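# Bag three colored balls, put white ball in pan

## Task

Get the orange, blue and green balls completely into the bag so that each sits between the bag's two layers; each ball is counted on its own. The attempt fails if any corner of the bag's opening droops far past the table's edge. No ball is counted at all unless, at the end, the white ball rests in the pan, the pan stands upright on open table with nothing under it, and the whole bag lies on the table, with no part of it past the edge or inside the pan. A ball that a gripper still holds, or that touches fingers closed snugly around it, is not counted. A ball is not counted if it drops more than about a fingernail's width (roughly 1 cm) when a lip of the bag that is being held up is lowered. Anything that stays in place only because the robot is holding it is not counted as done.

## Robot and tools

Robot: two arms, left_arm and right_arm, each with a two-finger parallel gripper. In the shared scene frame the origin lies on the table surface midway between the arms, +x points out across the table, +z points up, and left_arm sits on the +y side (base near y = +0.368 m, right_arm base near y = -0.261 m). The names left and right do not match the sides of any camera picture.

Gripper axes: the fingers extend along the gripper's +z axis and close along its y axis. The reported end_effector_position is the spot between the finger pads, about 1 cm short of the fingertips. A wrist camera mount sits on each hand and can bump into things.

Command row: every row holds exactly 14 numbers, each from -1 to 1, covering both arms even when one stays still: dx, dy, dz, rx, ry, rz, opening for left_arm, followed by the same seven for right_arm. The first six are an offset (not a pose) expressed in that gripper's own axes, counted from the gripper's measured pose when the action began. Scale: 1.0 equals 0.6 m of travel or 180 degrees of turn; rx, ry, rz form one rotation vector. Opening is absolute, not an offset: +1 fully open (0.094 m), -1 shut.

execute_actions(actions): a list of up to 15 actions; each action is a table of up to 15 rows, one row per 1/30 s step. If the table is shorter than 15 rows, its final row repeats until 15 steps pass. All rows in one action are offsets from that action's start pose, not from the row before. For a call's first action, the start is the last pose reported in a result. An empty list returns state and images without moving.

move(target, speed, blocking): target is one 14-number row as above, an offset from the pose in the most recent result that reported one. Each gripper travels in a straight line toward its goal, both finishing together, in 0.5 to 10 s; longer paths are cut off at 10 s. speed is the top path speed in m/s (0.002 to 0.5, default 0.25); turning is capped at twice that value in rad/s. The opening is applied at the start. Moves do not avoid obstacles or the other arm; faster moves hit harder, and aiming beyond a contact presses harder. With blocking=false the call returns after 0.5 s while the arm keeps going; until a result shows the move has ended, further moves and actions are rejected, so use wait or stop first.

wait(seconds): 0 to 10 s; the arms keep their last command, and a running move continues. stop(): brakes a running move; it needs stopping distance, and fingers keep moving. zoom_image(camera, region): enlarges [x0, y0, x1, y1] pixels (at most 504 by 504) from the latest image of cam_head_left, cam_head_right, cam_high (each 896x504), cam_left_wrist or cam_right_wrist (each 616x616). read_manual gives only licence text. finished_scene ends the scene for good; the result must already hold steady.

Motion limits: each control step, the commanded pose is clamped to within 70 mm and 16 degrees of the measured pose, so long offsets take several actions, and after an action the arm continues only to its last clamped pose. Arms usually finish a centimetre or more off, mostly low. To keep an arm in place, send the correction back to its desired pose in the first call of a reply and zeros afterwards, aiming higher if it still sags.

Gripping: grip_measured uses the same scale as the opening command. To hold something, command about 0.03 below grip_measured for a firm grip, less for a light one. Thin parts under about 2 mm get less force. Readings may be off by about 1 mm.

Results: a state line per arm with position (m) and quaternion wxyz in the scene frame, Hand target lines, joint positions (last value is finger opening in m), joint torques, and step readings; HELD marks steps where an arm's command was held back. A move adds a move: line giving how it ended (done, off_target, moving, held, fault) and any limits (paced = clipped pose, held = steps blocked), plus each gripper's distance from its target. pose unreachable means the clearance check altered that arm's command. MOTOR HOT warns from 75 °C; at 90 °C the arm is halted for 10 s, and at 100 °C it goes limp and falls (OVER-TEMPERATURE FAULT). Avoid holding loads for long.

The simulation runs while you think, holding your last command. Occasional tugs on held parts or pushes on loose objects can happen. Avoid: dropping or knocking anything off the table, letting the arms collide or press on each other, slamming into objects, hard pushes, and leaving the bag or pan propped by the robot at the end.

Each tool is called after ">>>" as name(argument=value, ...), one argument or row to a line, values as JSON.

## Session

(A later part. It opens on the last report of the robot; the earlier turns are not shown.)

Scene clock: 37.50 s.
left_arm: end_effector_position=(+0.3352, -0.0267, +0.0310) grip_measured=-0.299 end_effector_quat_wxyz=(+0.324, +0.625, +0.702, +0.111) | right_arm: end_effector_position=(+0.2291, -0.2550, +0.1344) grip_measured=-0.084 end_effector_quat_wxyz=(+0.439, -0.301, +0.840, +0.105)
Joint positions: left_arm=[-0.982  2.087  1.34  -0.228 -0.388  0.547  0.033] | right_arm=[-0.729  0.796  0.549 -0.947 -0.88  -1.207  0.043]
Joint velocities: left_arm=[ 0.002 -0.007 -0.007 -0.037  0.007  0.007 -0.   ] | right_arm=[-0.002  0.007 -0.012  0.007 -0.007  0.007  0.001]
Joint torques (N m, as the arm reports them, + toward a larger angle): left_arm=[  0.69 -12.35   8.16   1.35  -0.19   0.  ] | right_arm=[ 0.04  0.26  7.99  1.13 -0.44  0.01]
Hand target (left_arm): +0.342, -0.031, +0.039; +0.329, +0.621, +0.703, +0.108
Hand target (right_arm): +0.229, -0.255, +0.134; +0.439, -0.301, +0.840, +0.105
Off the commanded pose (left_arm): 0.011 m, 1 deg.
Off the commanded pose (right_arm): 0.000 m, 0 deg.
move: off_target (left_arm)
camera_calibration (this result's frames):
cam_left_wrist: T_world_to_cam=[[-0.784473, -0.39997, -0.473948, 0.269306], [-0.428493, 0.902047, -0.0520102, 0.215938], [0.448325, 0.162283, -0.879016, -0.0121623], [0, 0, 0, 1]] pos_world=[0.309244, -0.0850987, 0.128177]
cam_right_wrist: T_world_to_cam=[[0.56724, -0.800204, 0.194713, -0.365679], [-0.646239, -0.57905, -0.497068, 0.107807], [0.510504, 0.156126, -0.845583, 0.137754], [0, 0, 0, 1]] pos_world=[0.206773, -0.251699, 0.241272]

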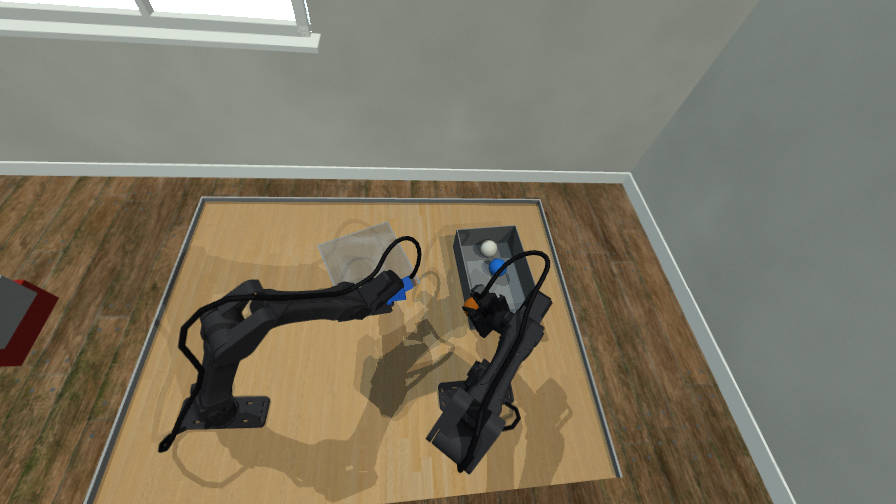

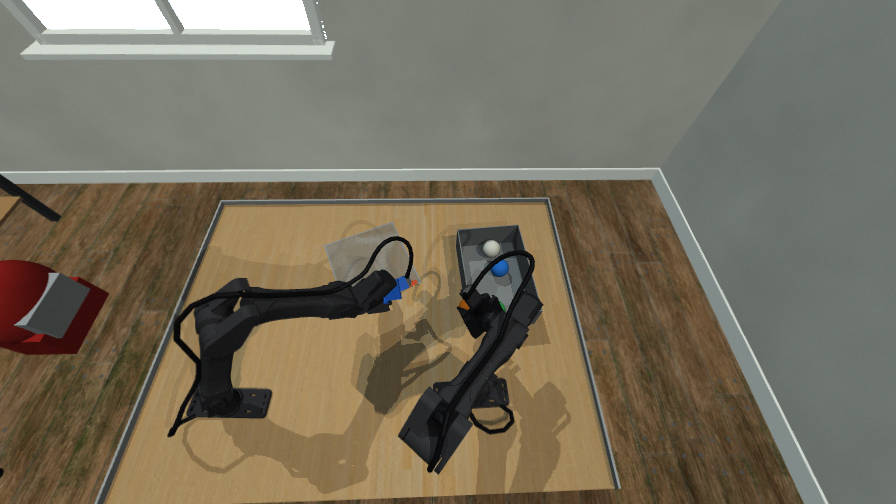

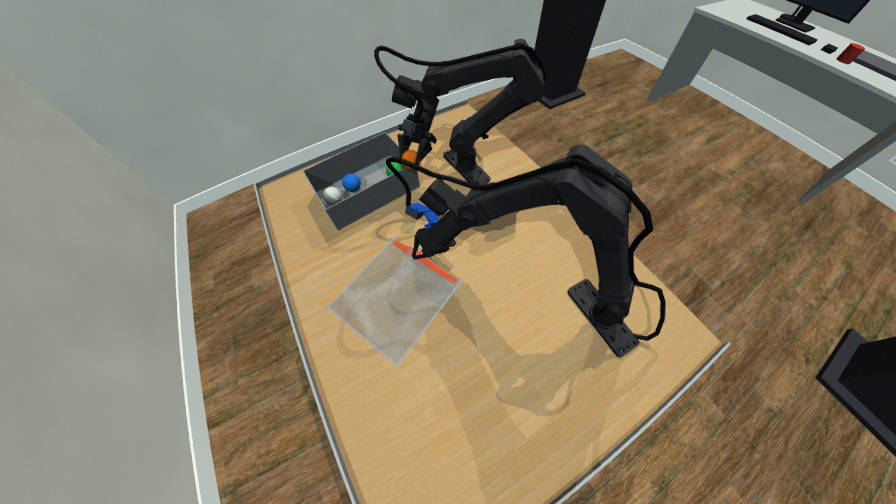

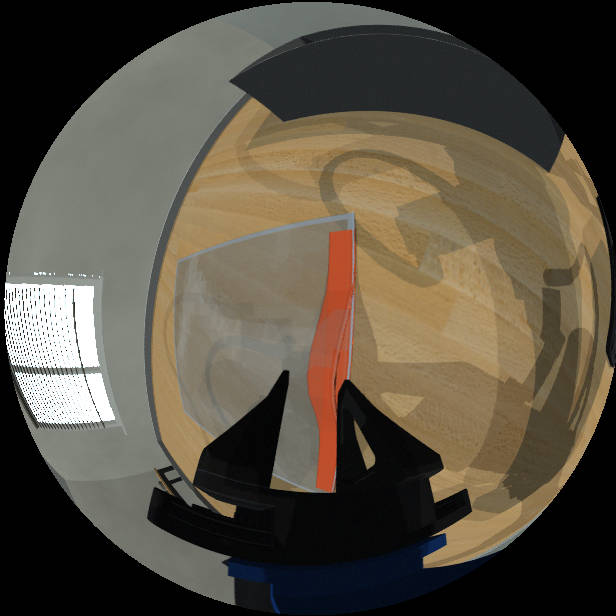

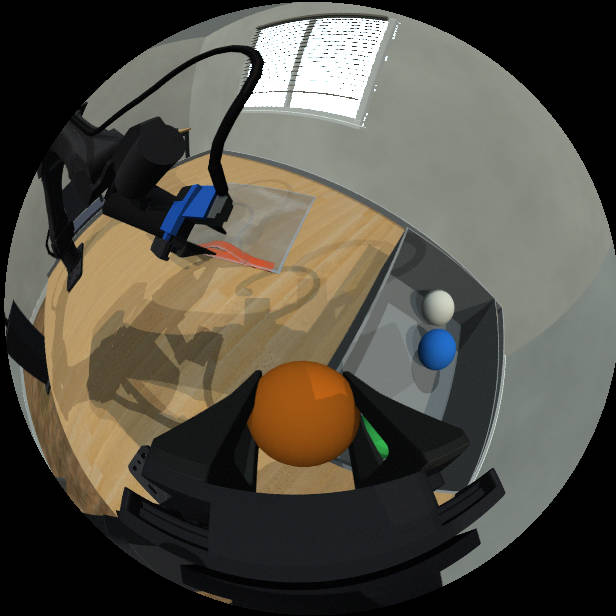

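>>> move(
  target=[-0.031,0.004,0.012,0,0,0,-0.3, 0,0,0,0,0,0,-0.115],
  speed=0.02,
)

>>> move(
  target=[0,0.012,0,0,0,0,-1, 0,0,0,0,0,0,-0.115],
  speed=0.02,
)

>>> zoom_image(
  camera="cam_right_wrist",
  region=[120, 200, 300, 320],
)

>>> zoom_image(
  camera="cam_left_wrist",
  region=[230, 280, 400, 450],
)

Scene clock: 39.37 s.
left_arm: end_effector_position=(+0.3423, -0.0386, +0.0276) grip_measured=-0.299 end_effector_quat_wxyz=(+0.320, +0.626, +0.702, +0.111) | right_arm: end_effector_position=(+0.2291, -0.2550, +0.1344) grip_measured=-0.084 end_effector_quat_wxyz=(+0.439, -0.301, +0.840, +0.105)
Joint positions: left_arm=[-0.982  2.142  1.418 -0.258 -0.387  0.548  0.033] | right_arm=[-0.729  0.796  0.549 -0.947 -0.88  -1.207  0.043]
Joint velocities: left_arm=[ 0.012  0.027  0.002 -0.022 -0.037  0.022 -0.002] | right_arm=[ 0.002  0.002 -0.017 -0.022  0.037  0.037 -0.001]
Joint torques (N m, as the arm reports them, + toward a larger angle): left_arm=[ -0.9  -12.77   7.75   1.34  -0.3   -0.05] | right_arm=[ 0.04  0.18  7.97  1.13 -0.45  0.  ]
Hand target (left_arm): +0.341, -0.045, +0.032; +0.324, +0.625, +0.702, +0.110
Hand target (right_arm): +0.229, -0.255, +0.134; +0.439, -0.301, +0.840, +0.105
Off the commanded pose (left_arm): 0.009 m, 0 deg.
Off the commanded pose (right_arm): 0.000 m, 0 deg.
move: done
camera_calibration (this result's frames):
cam_left_wrist: T_world_to_cam=[[-0.786724, -0.396332, -0.473272, 0.26932], [-0.427769, 0.902771, -0.0449233, 0.229062], [0.44506, 0.167109, -0.87977, -0.0150945], [0, 0, 0, 1]] pos_world=[0.316584, -0.0975284, 0.124472]
cam_right_wrist: T_world_to_cam=[[0.56724, -0.800204, 0.194713, -0.365679], [-0.646239, -0.57905, -0.497068, 0.107807], [0.510504, 0.156126, -0.845583, 0.137754], [0, 0, 0, 1]] pos_world=[0.206773, -0.251699, 0.241272]

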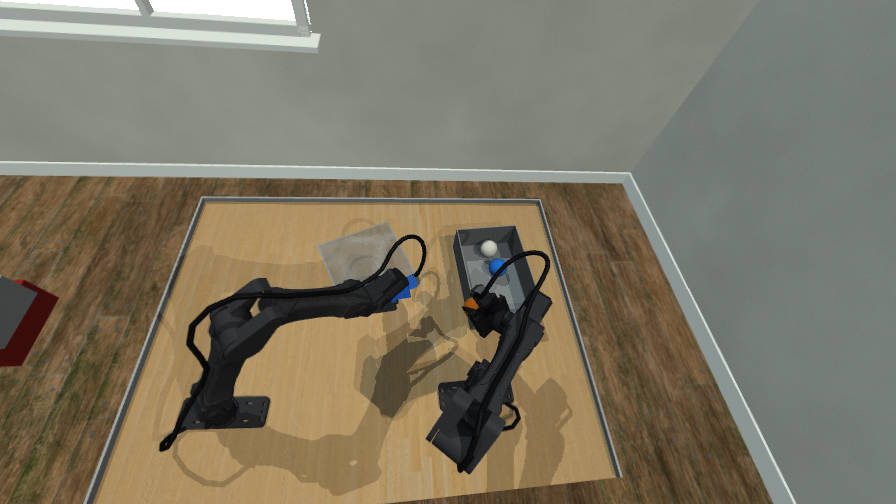

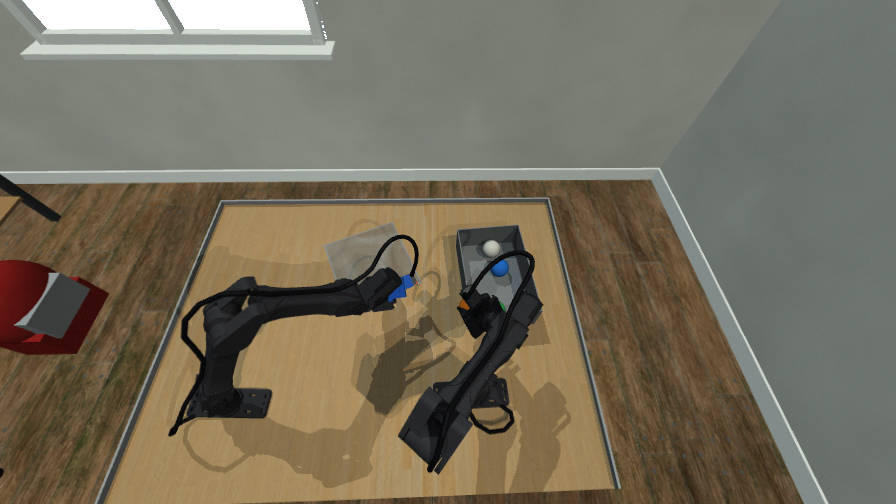

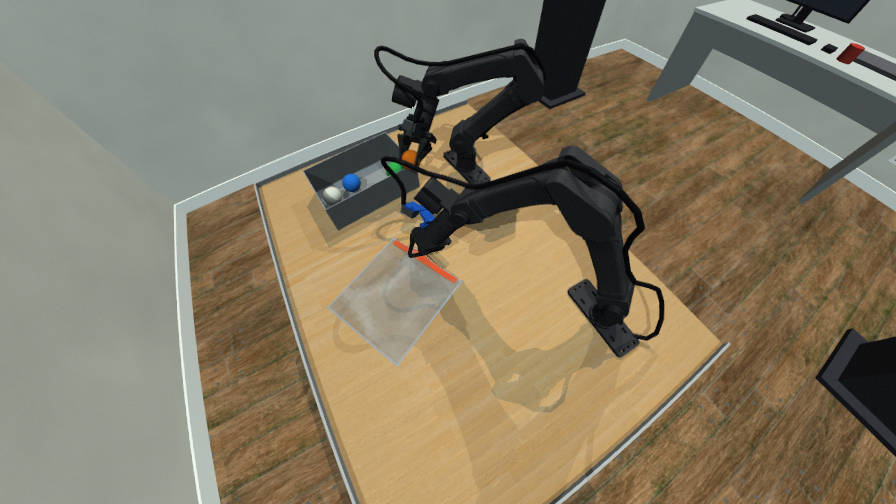

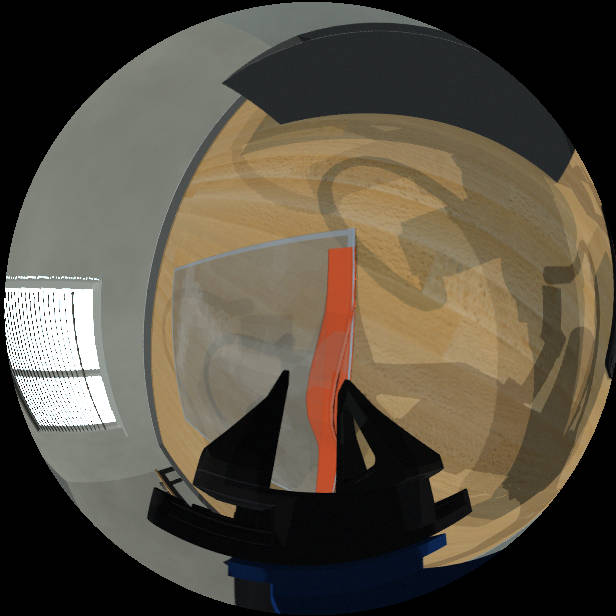

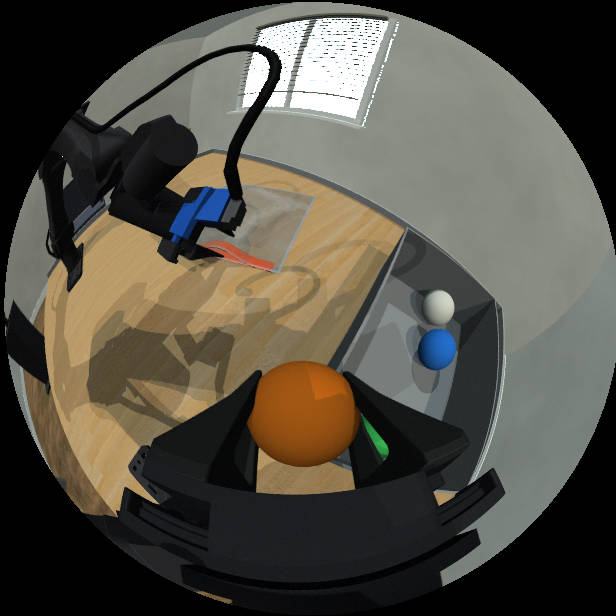

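Scene clock: 40.17 s.
left_arm: end_effector_position=(+0.3440, -0.0373, +0.0274) grip_measured=-0.986 end_effector_quat_wxyz=(+0.319, +0.629, +0.700, +0.113) | right_arm: end_effector_position=(+0.2291, -0.2550, +0.1344) grip_measured=-0.084 end_effector_quat_wxyz=(+0.439, -0.301, +0.840, +0.105)
Joint positions: left_arm=[-0.977  2.142  1.418 -0.258 -0.385  0.558  0.001] | right_arm=[-0.729  0.796  0.549 -0.947 -0.88  -1.207  0.043]
Joint velocities: left_arm=[-0.027  0.012  0.002  0.007 -0.022 -0.037 -0.   ] | right_arm=[ 0.007 -0.002 -0.017 -0.125  0.037 -0.022 -0.001]
Joint torques (N m, as the arm reports them, + toward a larger angle): left_arm=[  0.83 -13.52   6.72   1.39  -0.2   -0.01] | right_arm=[ 0.03  0.25  8.04  1.13 -0.43  0.01]
Hand target (left_arm): +0.348, -0.037, +0.032; +0.321, +0.626, +0.702, +0.111
Hand target (right_arm): +0.229, -0.255, +0.134; +0.439, -0.301, +0.840, +0.105
Off the commanded pose (left_arm): 0.006 m, 0 deg.
Off the commanded pose (right_arm): 0.000 m, 0 deg.
move: done
camera_calibration (this result's frames):
cam_left_wrist: T_world_to_cam=[[-0.788044, -0.39024, -0.47613, 0.271919], [-0.423624, 0.90493, -0.0405478, 0.227115], [0.446688, 0.169747, -0.878439, -0.0167032], [0, 0, 0, 1]] pos_world=[0.317957, -0.0965747, 0.124005]
cam_right_wrist: T_world_to_cam=[[0.56724, -0.800204, 0.194713, -0.365679], [-0.646239, -0.57905, -0.497068, 0.107807], [0.510504, 0.156126, -0.845583, 0.137754], [0, 0, 0, 1]] pos_world=[0.206773, -0.251699, 0.241272]

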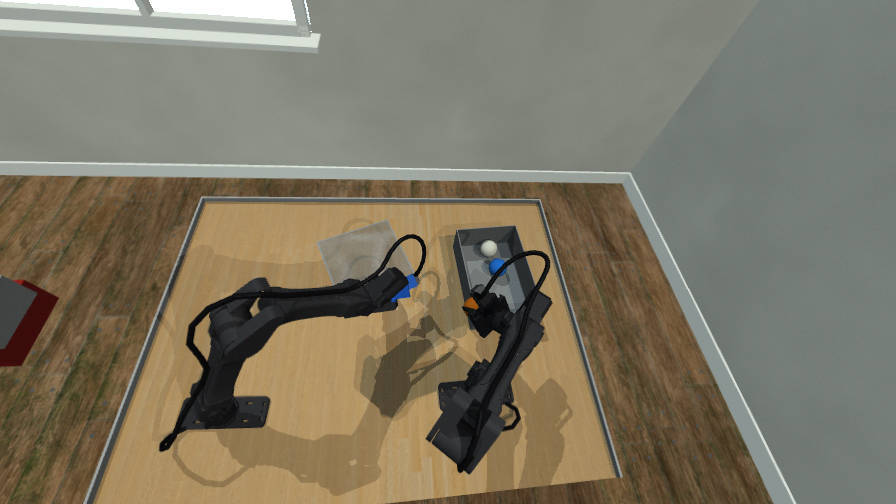

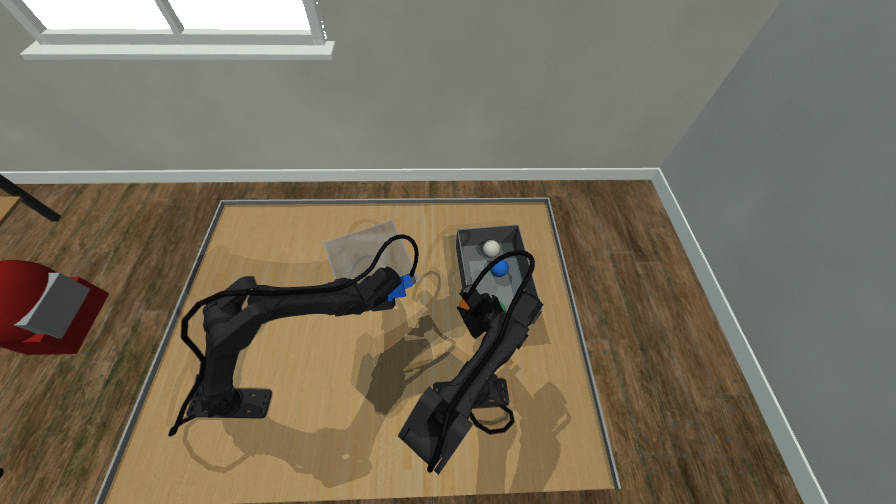

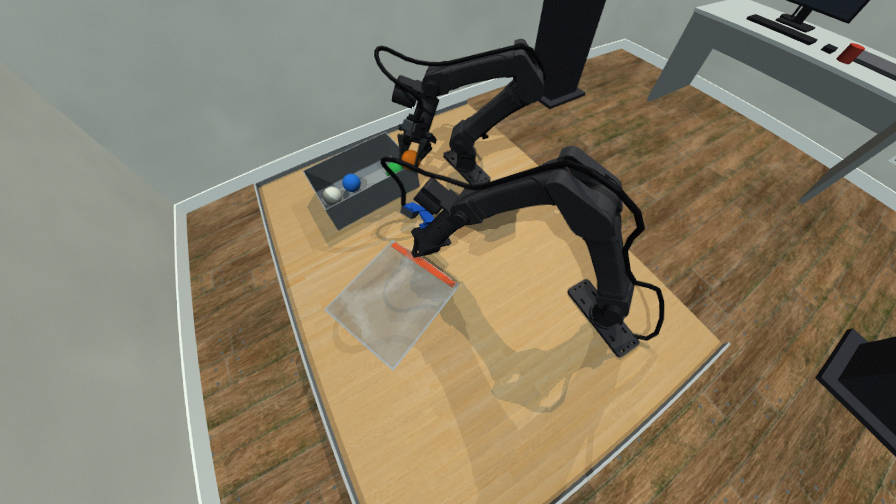

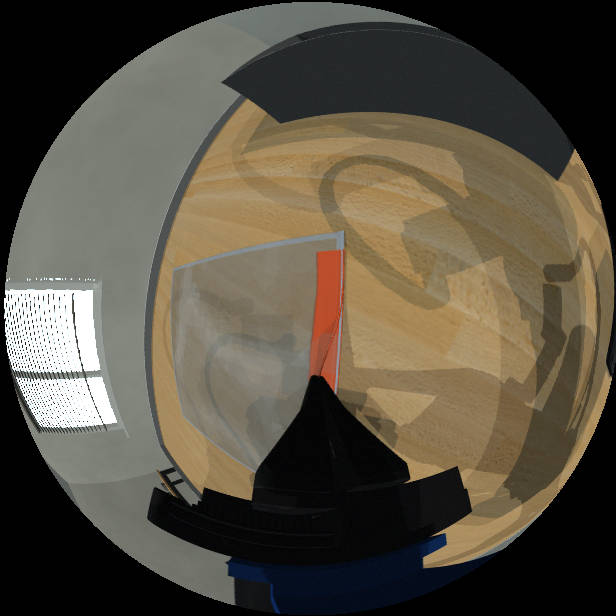

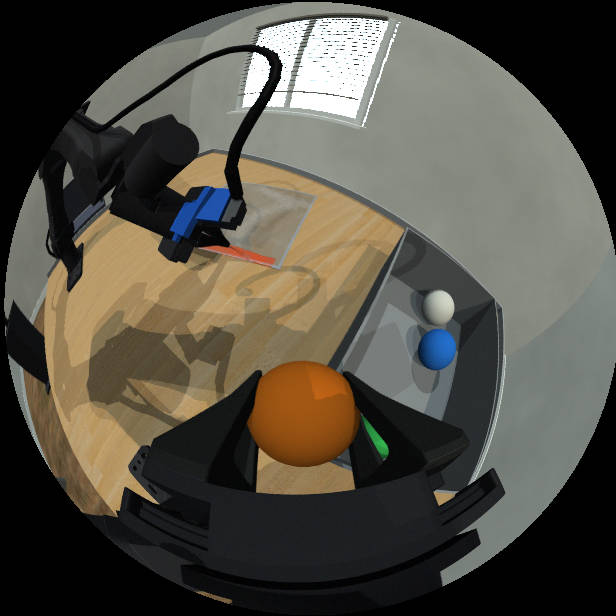

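Region (120, 200, 300, 320) of cam_right_wrist's 616x616 image, scaled by 2.800, with more detail than that image has.

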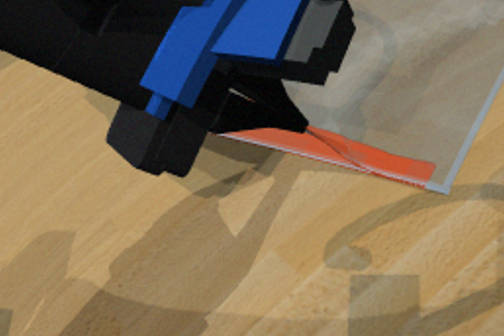

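Region (230, 280, 400, 450) of cam_left_wrist's 616x616 image, scaled by 2.965, with more detail than that image has.

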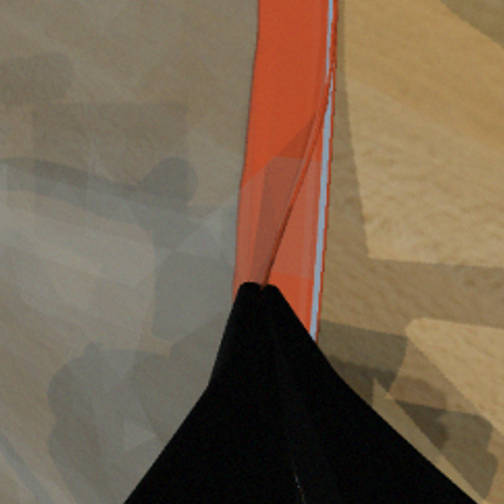

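>>> move(
  target=[-0.055,0.03,-0.096,0,0,0,-1, 0,0,0,0,0,0,-0.115],
  speed=0.04,
)

Scene clock: 42.43 s.
left_arm: end_effector_position=(+0.3236, -0.0477, +0.0717) grip_measured=-0.986 end_effector_quat_wxyz=(+0.303, +0.636, +0.700, +0.114) | right_arm: end_effector_position=(+0.2291, -0.2550, +0.1344) grip_measured=-0.084 end_effector_quat_wxyz=(+0.439, -0.301, +0.840, +0.105)
Joint positions: left_arm=[-1.028  2.092  1.552 -0.494 -0.403  0.515  0.001] | right_arm=[-0.729  0.796  0.549 -0.947 -0.88  -1.207  0.043]
Joint velocities: left_arm=[-0.002  0.007  0.002 -0.022  0.081  0.022 -0.001] | right_arm=[ 0.007 -0.002  0.002  0.007  0.007  0.007  0.   ]
Joint torques (N m, as the arm reports them, + toward a larger angle): left_arm=[ -0.67 -15.29   7.96   1.27  -0.38  -0.06] | right_arm=[ 0.05  0.26  8.    1.14 -0.45  0.01]
Hand target (left_arm): +0.324, -0.053, +0.091; +0.319, +0.629, +0.700, +0.112
Hand target (right_arm): +0.229, -0.255, +0.134; +0.439, -0.301, +0.840, +0.105
Off the commanded pose (left_arm): 0.021 m, 2 deg.
Off the commanded pose (right_arm): 0.000 m, 0 deg.
move: off_target (left_arm)
camera_calibration (this result's frames):
cam_left_wrist: T_world_to_cam=[[-0.801307, -0.372175, -0.468393, 0.277448], [-0.418426, 0.908232, -0.00583585, 0.225749], [0.427582, 0.191312, -0.883501, 0.0406356], [0, 0, 0, 1]] pos_world=[0.299405, -0.109547, 0.167174]
cam_right_wrist: T_world_to_cam=[[0.56724, -0.800204, 0.194713, -0.365679], [-0.646239, -0.57905, -0.497068, 0.107807], [0.510504, 0.156126, -0.845583, 0.137754], [0, 0, 0, 1]] pos_world=[0.206773, -0.251699, 0.241272]

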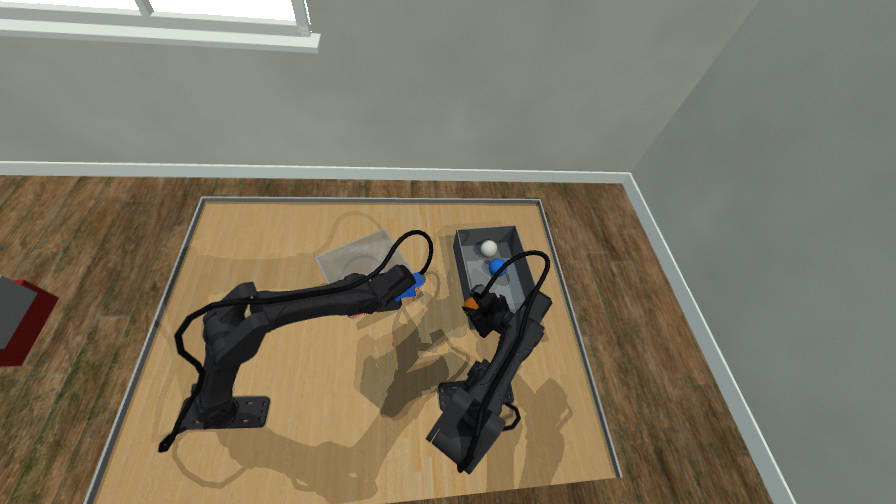

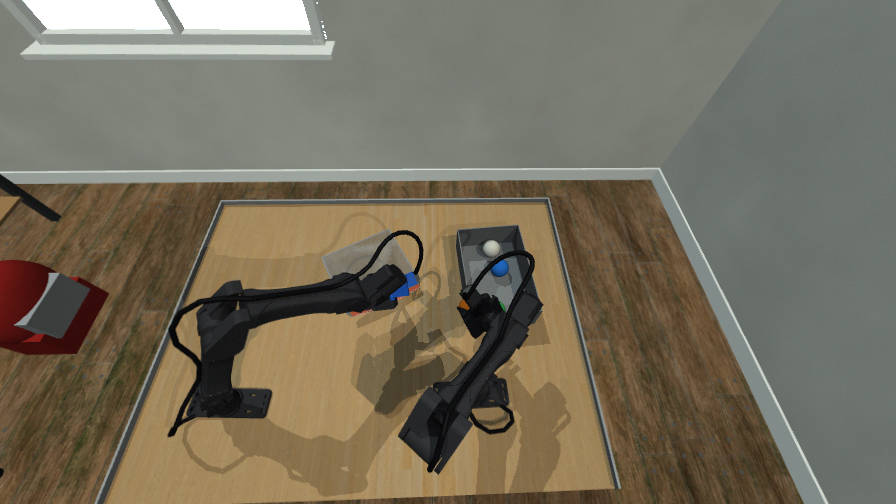

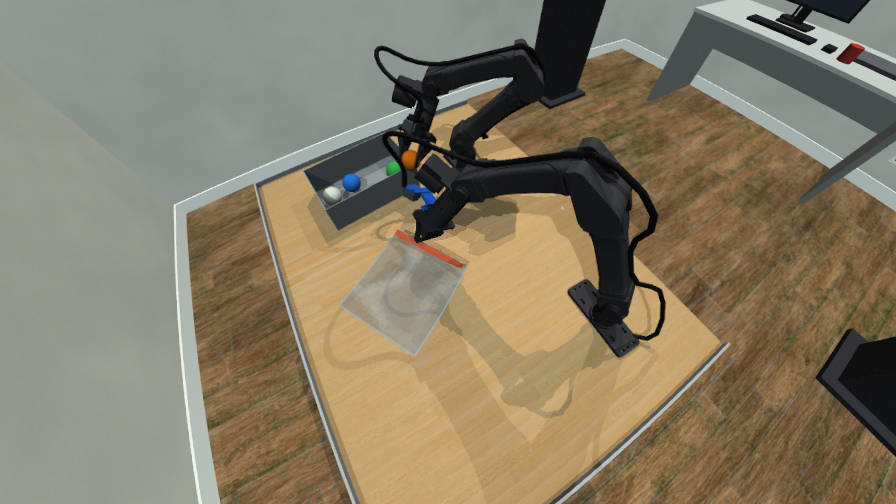

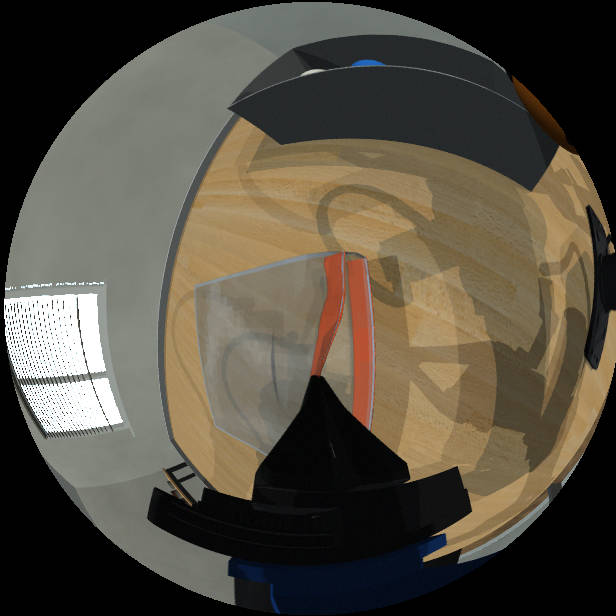

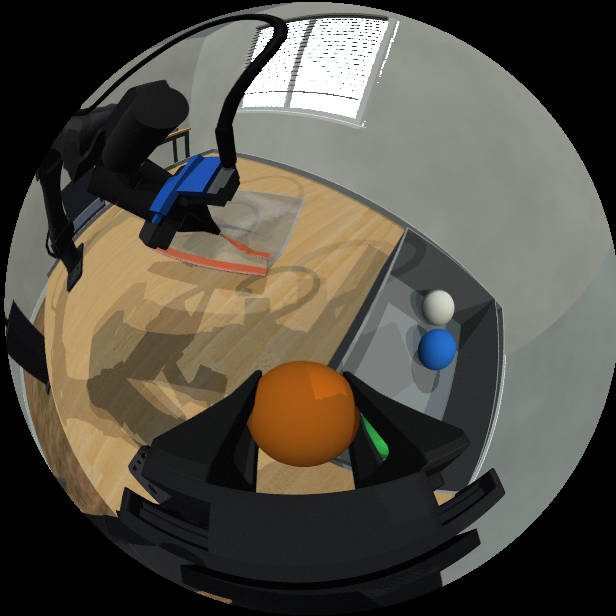

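>>> move(
  target=[-0.02,0.03,-0.04,0.25,0,0,-1, 0,0,0,0,0,0,-0.115],
  speed=0.08,
)

Scene clock: 48.80 s.
left_arm: end_effector_position=(+0.3237, -0.0495, +0.0974) grip_measured=-0.986 end_effector_quat_wxyz=(+0.054, +0.699, +0.697, -0.153) | right_arm: end_effector_position=(+0.2291, -0.2550, +0.1344) grip_measured=-0.084 end_effector_quat_wxyz=(+0.439, -0.301, +0.840, +0.105)
Joint positions: left_arm=[-0.792  2.611  2.71  -1.542  0.3    0.716  0.001] | right_arm=[-0.729  0.796  0.549 -0.947 -0.88  -1.207  0.043]
Joint velocities: left_arm=[ 0.007 -0.012 -0.002  0.051 -0.022  0.051 -0.001] | right_arm=[-0.027 -0.012 -0.002 -0.037 -0.007 -0.051 -0.002]
Joint torques (N m, as the arm reports them, + toward a larger angle): left_arm=[  0.74 -16.02   7.39   0.48   0.42   0.06] | right_arm=[ 0.08  0.23  8.    1.13 -0.45  0.01]
Hand target (left_arm): +0.325, -0.050, +0.103; +0.057, +0.698, +0.695, -0.162
Hand target (right_arm): +0.229, -0.255, +0.134; +0.439, -0.301, +0.840, +0.105
Off the commanded pose (left_arm): 0.007 m, 2 deg.
Off the commanded pose (right_arm): 0.000 m, 0 deg.
joint sent to its limit (left arm) — the command would take joint 4 (wrist pitch) past its lower limit, so that joint was sent only as far as its limit.
move: done
camera_calibration (this result's frames):
cam_left_wrist: T_world_to_cam=[[-0.961222, -0.189565, 0.200293, 0.28461], [-0.151558, 0.969896, 0.19061, 0.125036], [-0.230396, 0.152863, -0.961015, 0.282321], [0, 0, 0, 1]] pos_world=[0.357569, -0.110476, 0.190477]
cam_right_wrist: T_world_to_cam=[[0.56724, -0.800204, 0.194713, -0.365679], [-0.646239, -0.57905, -0.497068, 0.107807], [0.510504, 0.156126, -0.845583, 0.137754], [0, 0, 0, 1]] pos_world=[0.206773, -0.251699, 0.241272]

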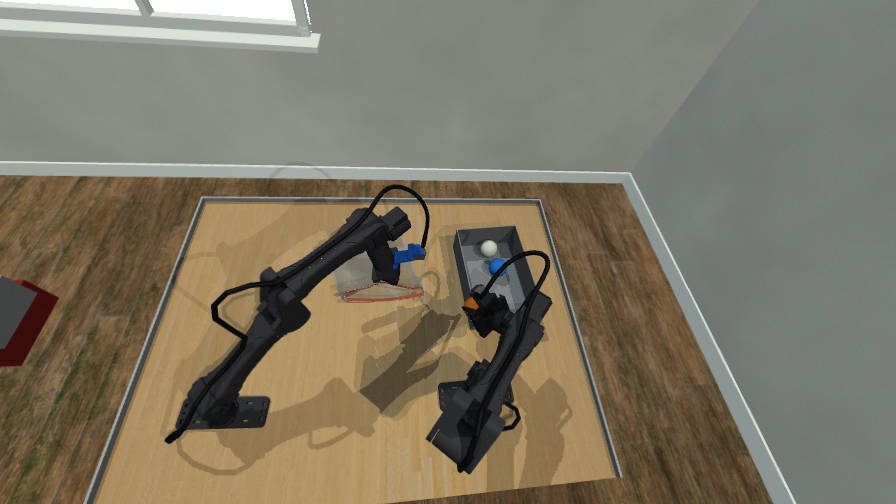

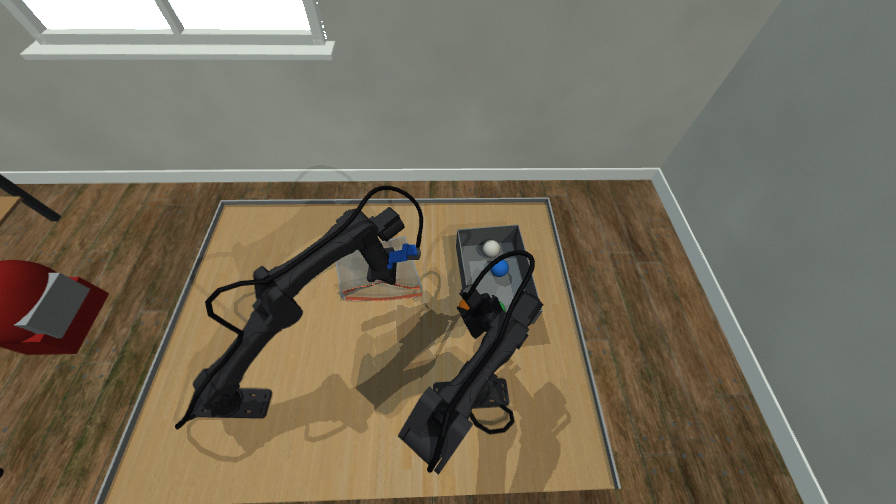

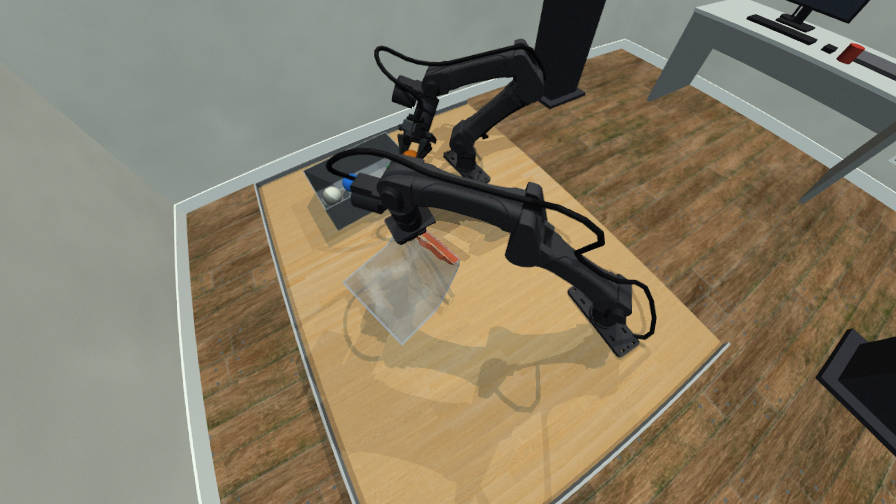

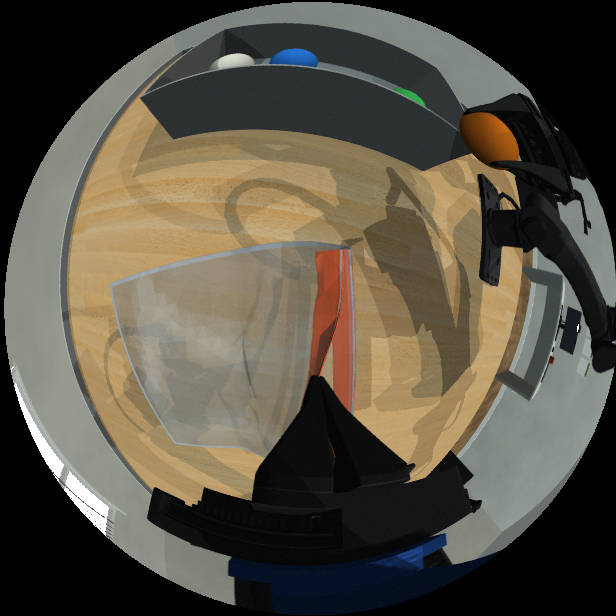

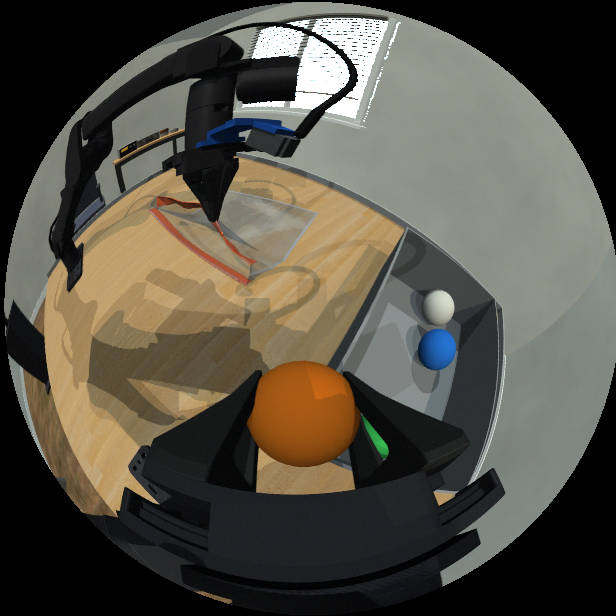

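>>> move(
  target=[0,0,0,0,0,0,-1, -0.052,0.213,0.208,0,-0.06,0,-0.115],
  speed=0.15,
)

Scene clock: 51.87 s.
left_arm: end_effector_position=(+0.3238, -0.0491, +0.0973) grip_measured=-0.986 end_effector_quat_wxyz=(+0.053, +0.699, +0.697, -0.152) | right_arm: end_effector_position=(+0.2546, -0.0810, +0.0896) grip_measured=-0.084 end_effector_quat_wxyz=(+0.534, -0.280, +0.784, +0.145)
Joint positions: left_arm=[-0.792  2.611  2.71  -1.544  0.298  0.717  0.001] | right_arm=[ 0.684  0.9    0.073  0.427  0.097 -0.037  0.043]
Joint velocities: left_arm=[0.002 0.007 0.012 0.066 0.022 0.051 0.002] | right_arm=[ 0.002  0.007 -0.007  0.051 -0.022 -0.022 -0.   ]
Joint torques (N m, as the arm reports them, + toward a larger angle): left_arm=[ -0.12 -16.41   5.33   0.7    0.22  -0.01] | right_arm=[0.83 0.79 6.5  2.09 0.09 0.11]
Hand target (left_arm): +0.324, -0.049, +0.097; +0.054, +0.699, +0.697, -0.153
Hand target (right_arm): +0.251, -0.082, +0.080; +0.524, -0.280, +0.791, +0.145
Off the commanded pose (left_arm): 0.000 m, 0 deg.
Off the commanded pose (right_arm): 0.017 m, 3 deg.
move: off_target (right_arm)
camera_calibration (this result's frames):
cam_left_wrist: T_world_to_cam=[[-0.961438, -0.189406, 0.199405, 0.284883], [-0.151153, 0.96964, 0.192227, 0.124401], [-0.22976, 0.154674, -0.960878, 0.282029], [0, 0, 0, 1]] pos_world=[0.3575, -0.110288, 0.190275]
cam_right_wrist: T_world_to_cam=[[0.54589, -0.82066, 0.168881, -0.226067], [-0.530238, -0.494441, -0.688749, 0.197259], [0.648731, 0.286434, -0.705056, 0.0225163], [0, 0, 0, 1]] pos_world=[0.213395, -0.0944404, 0.189916]

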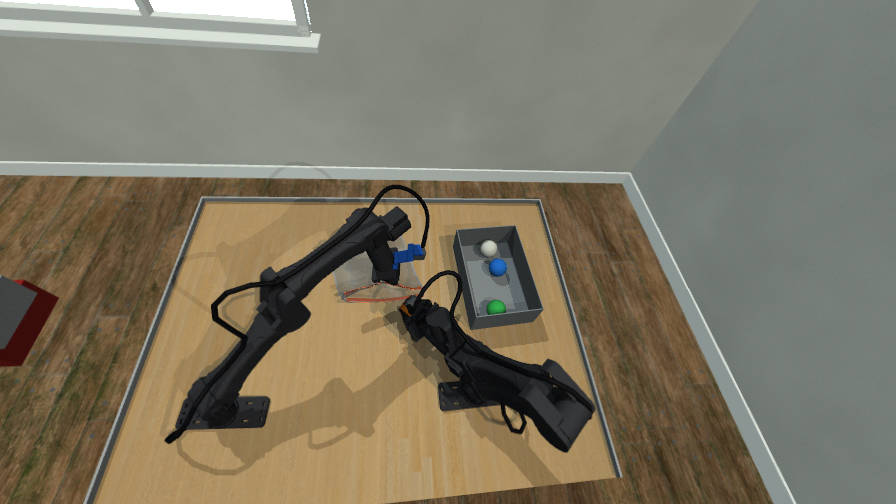

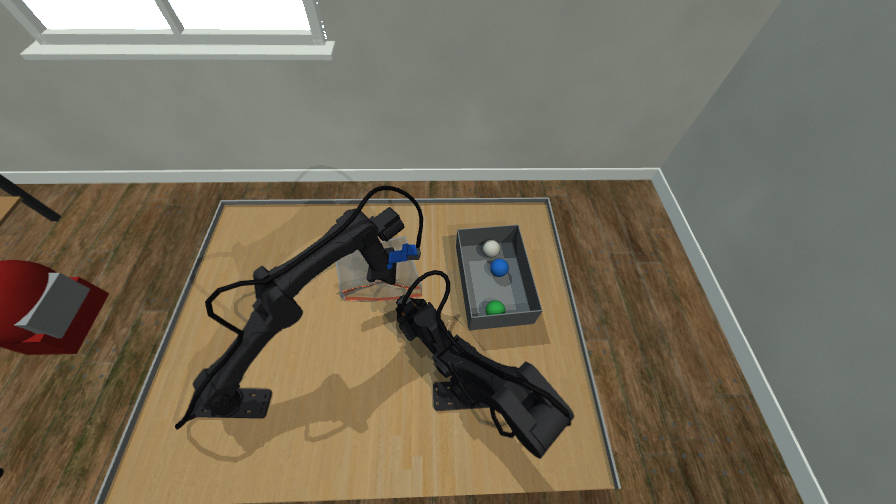

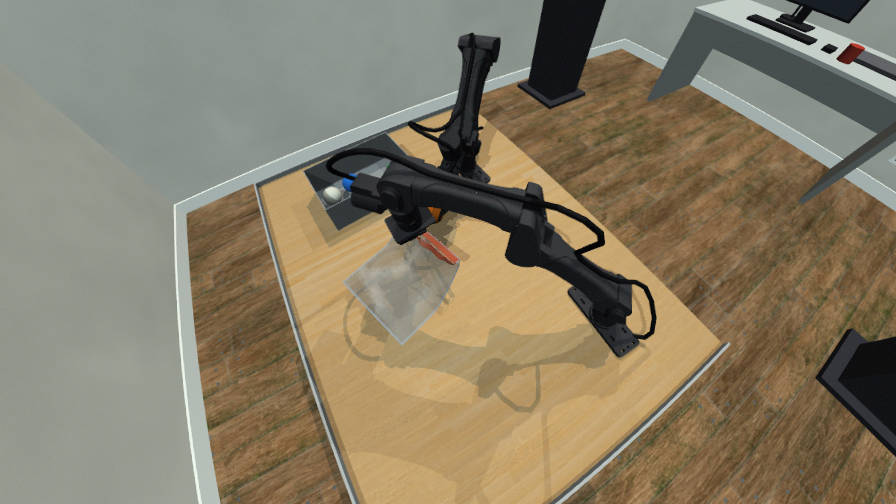

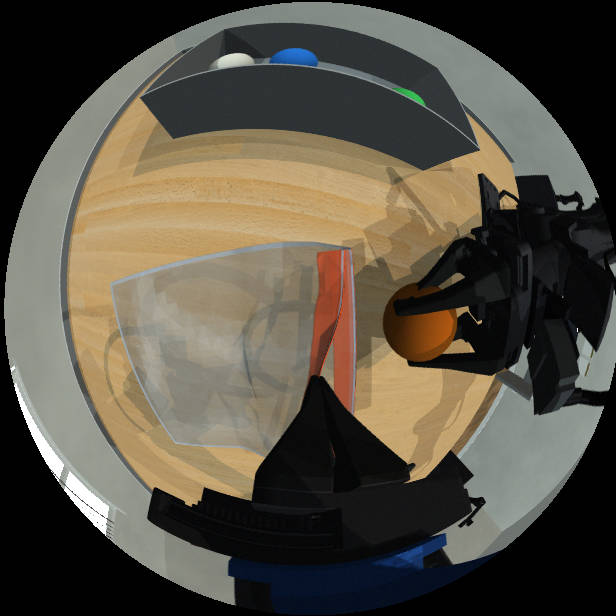

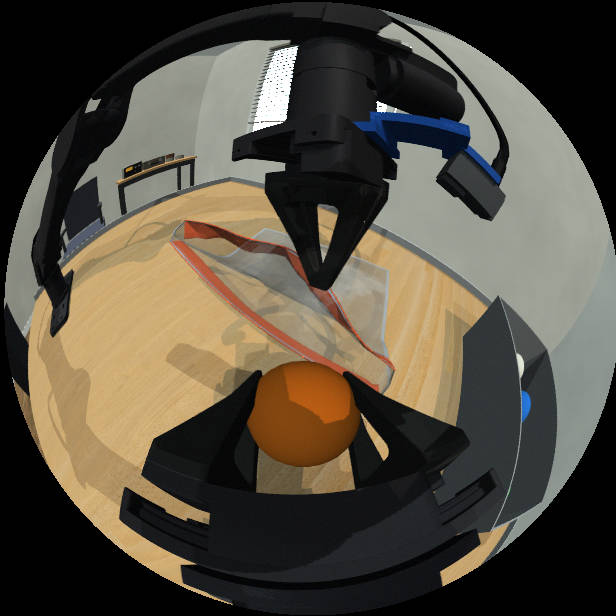

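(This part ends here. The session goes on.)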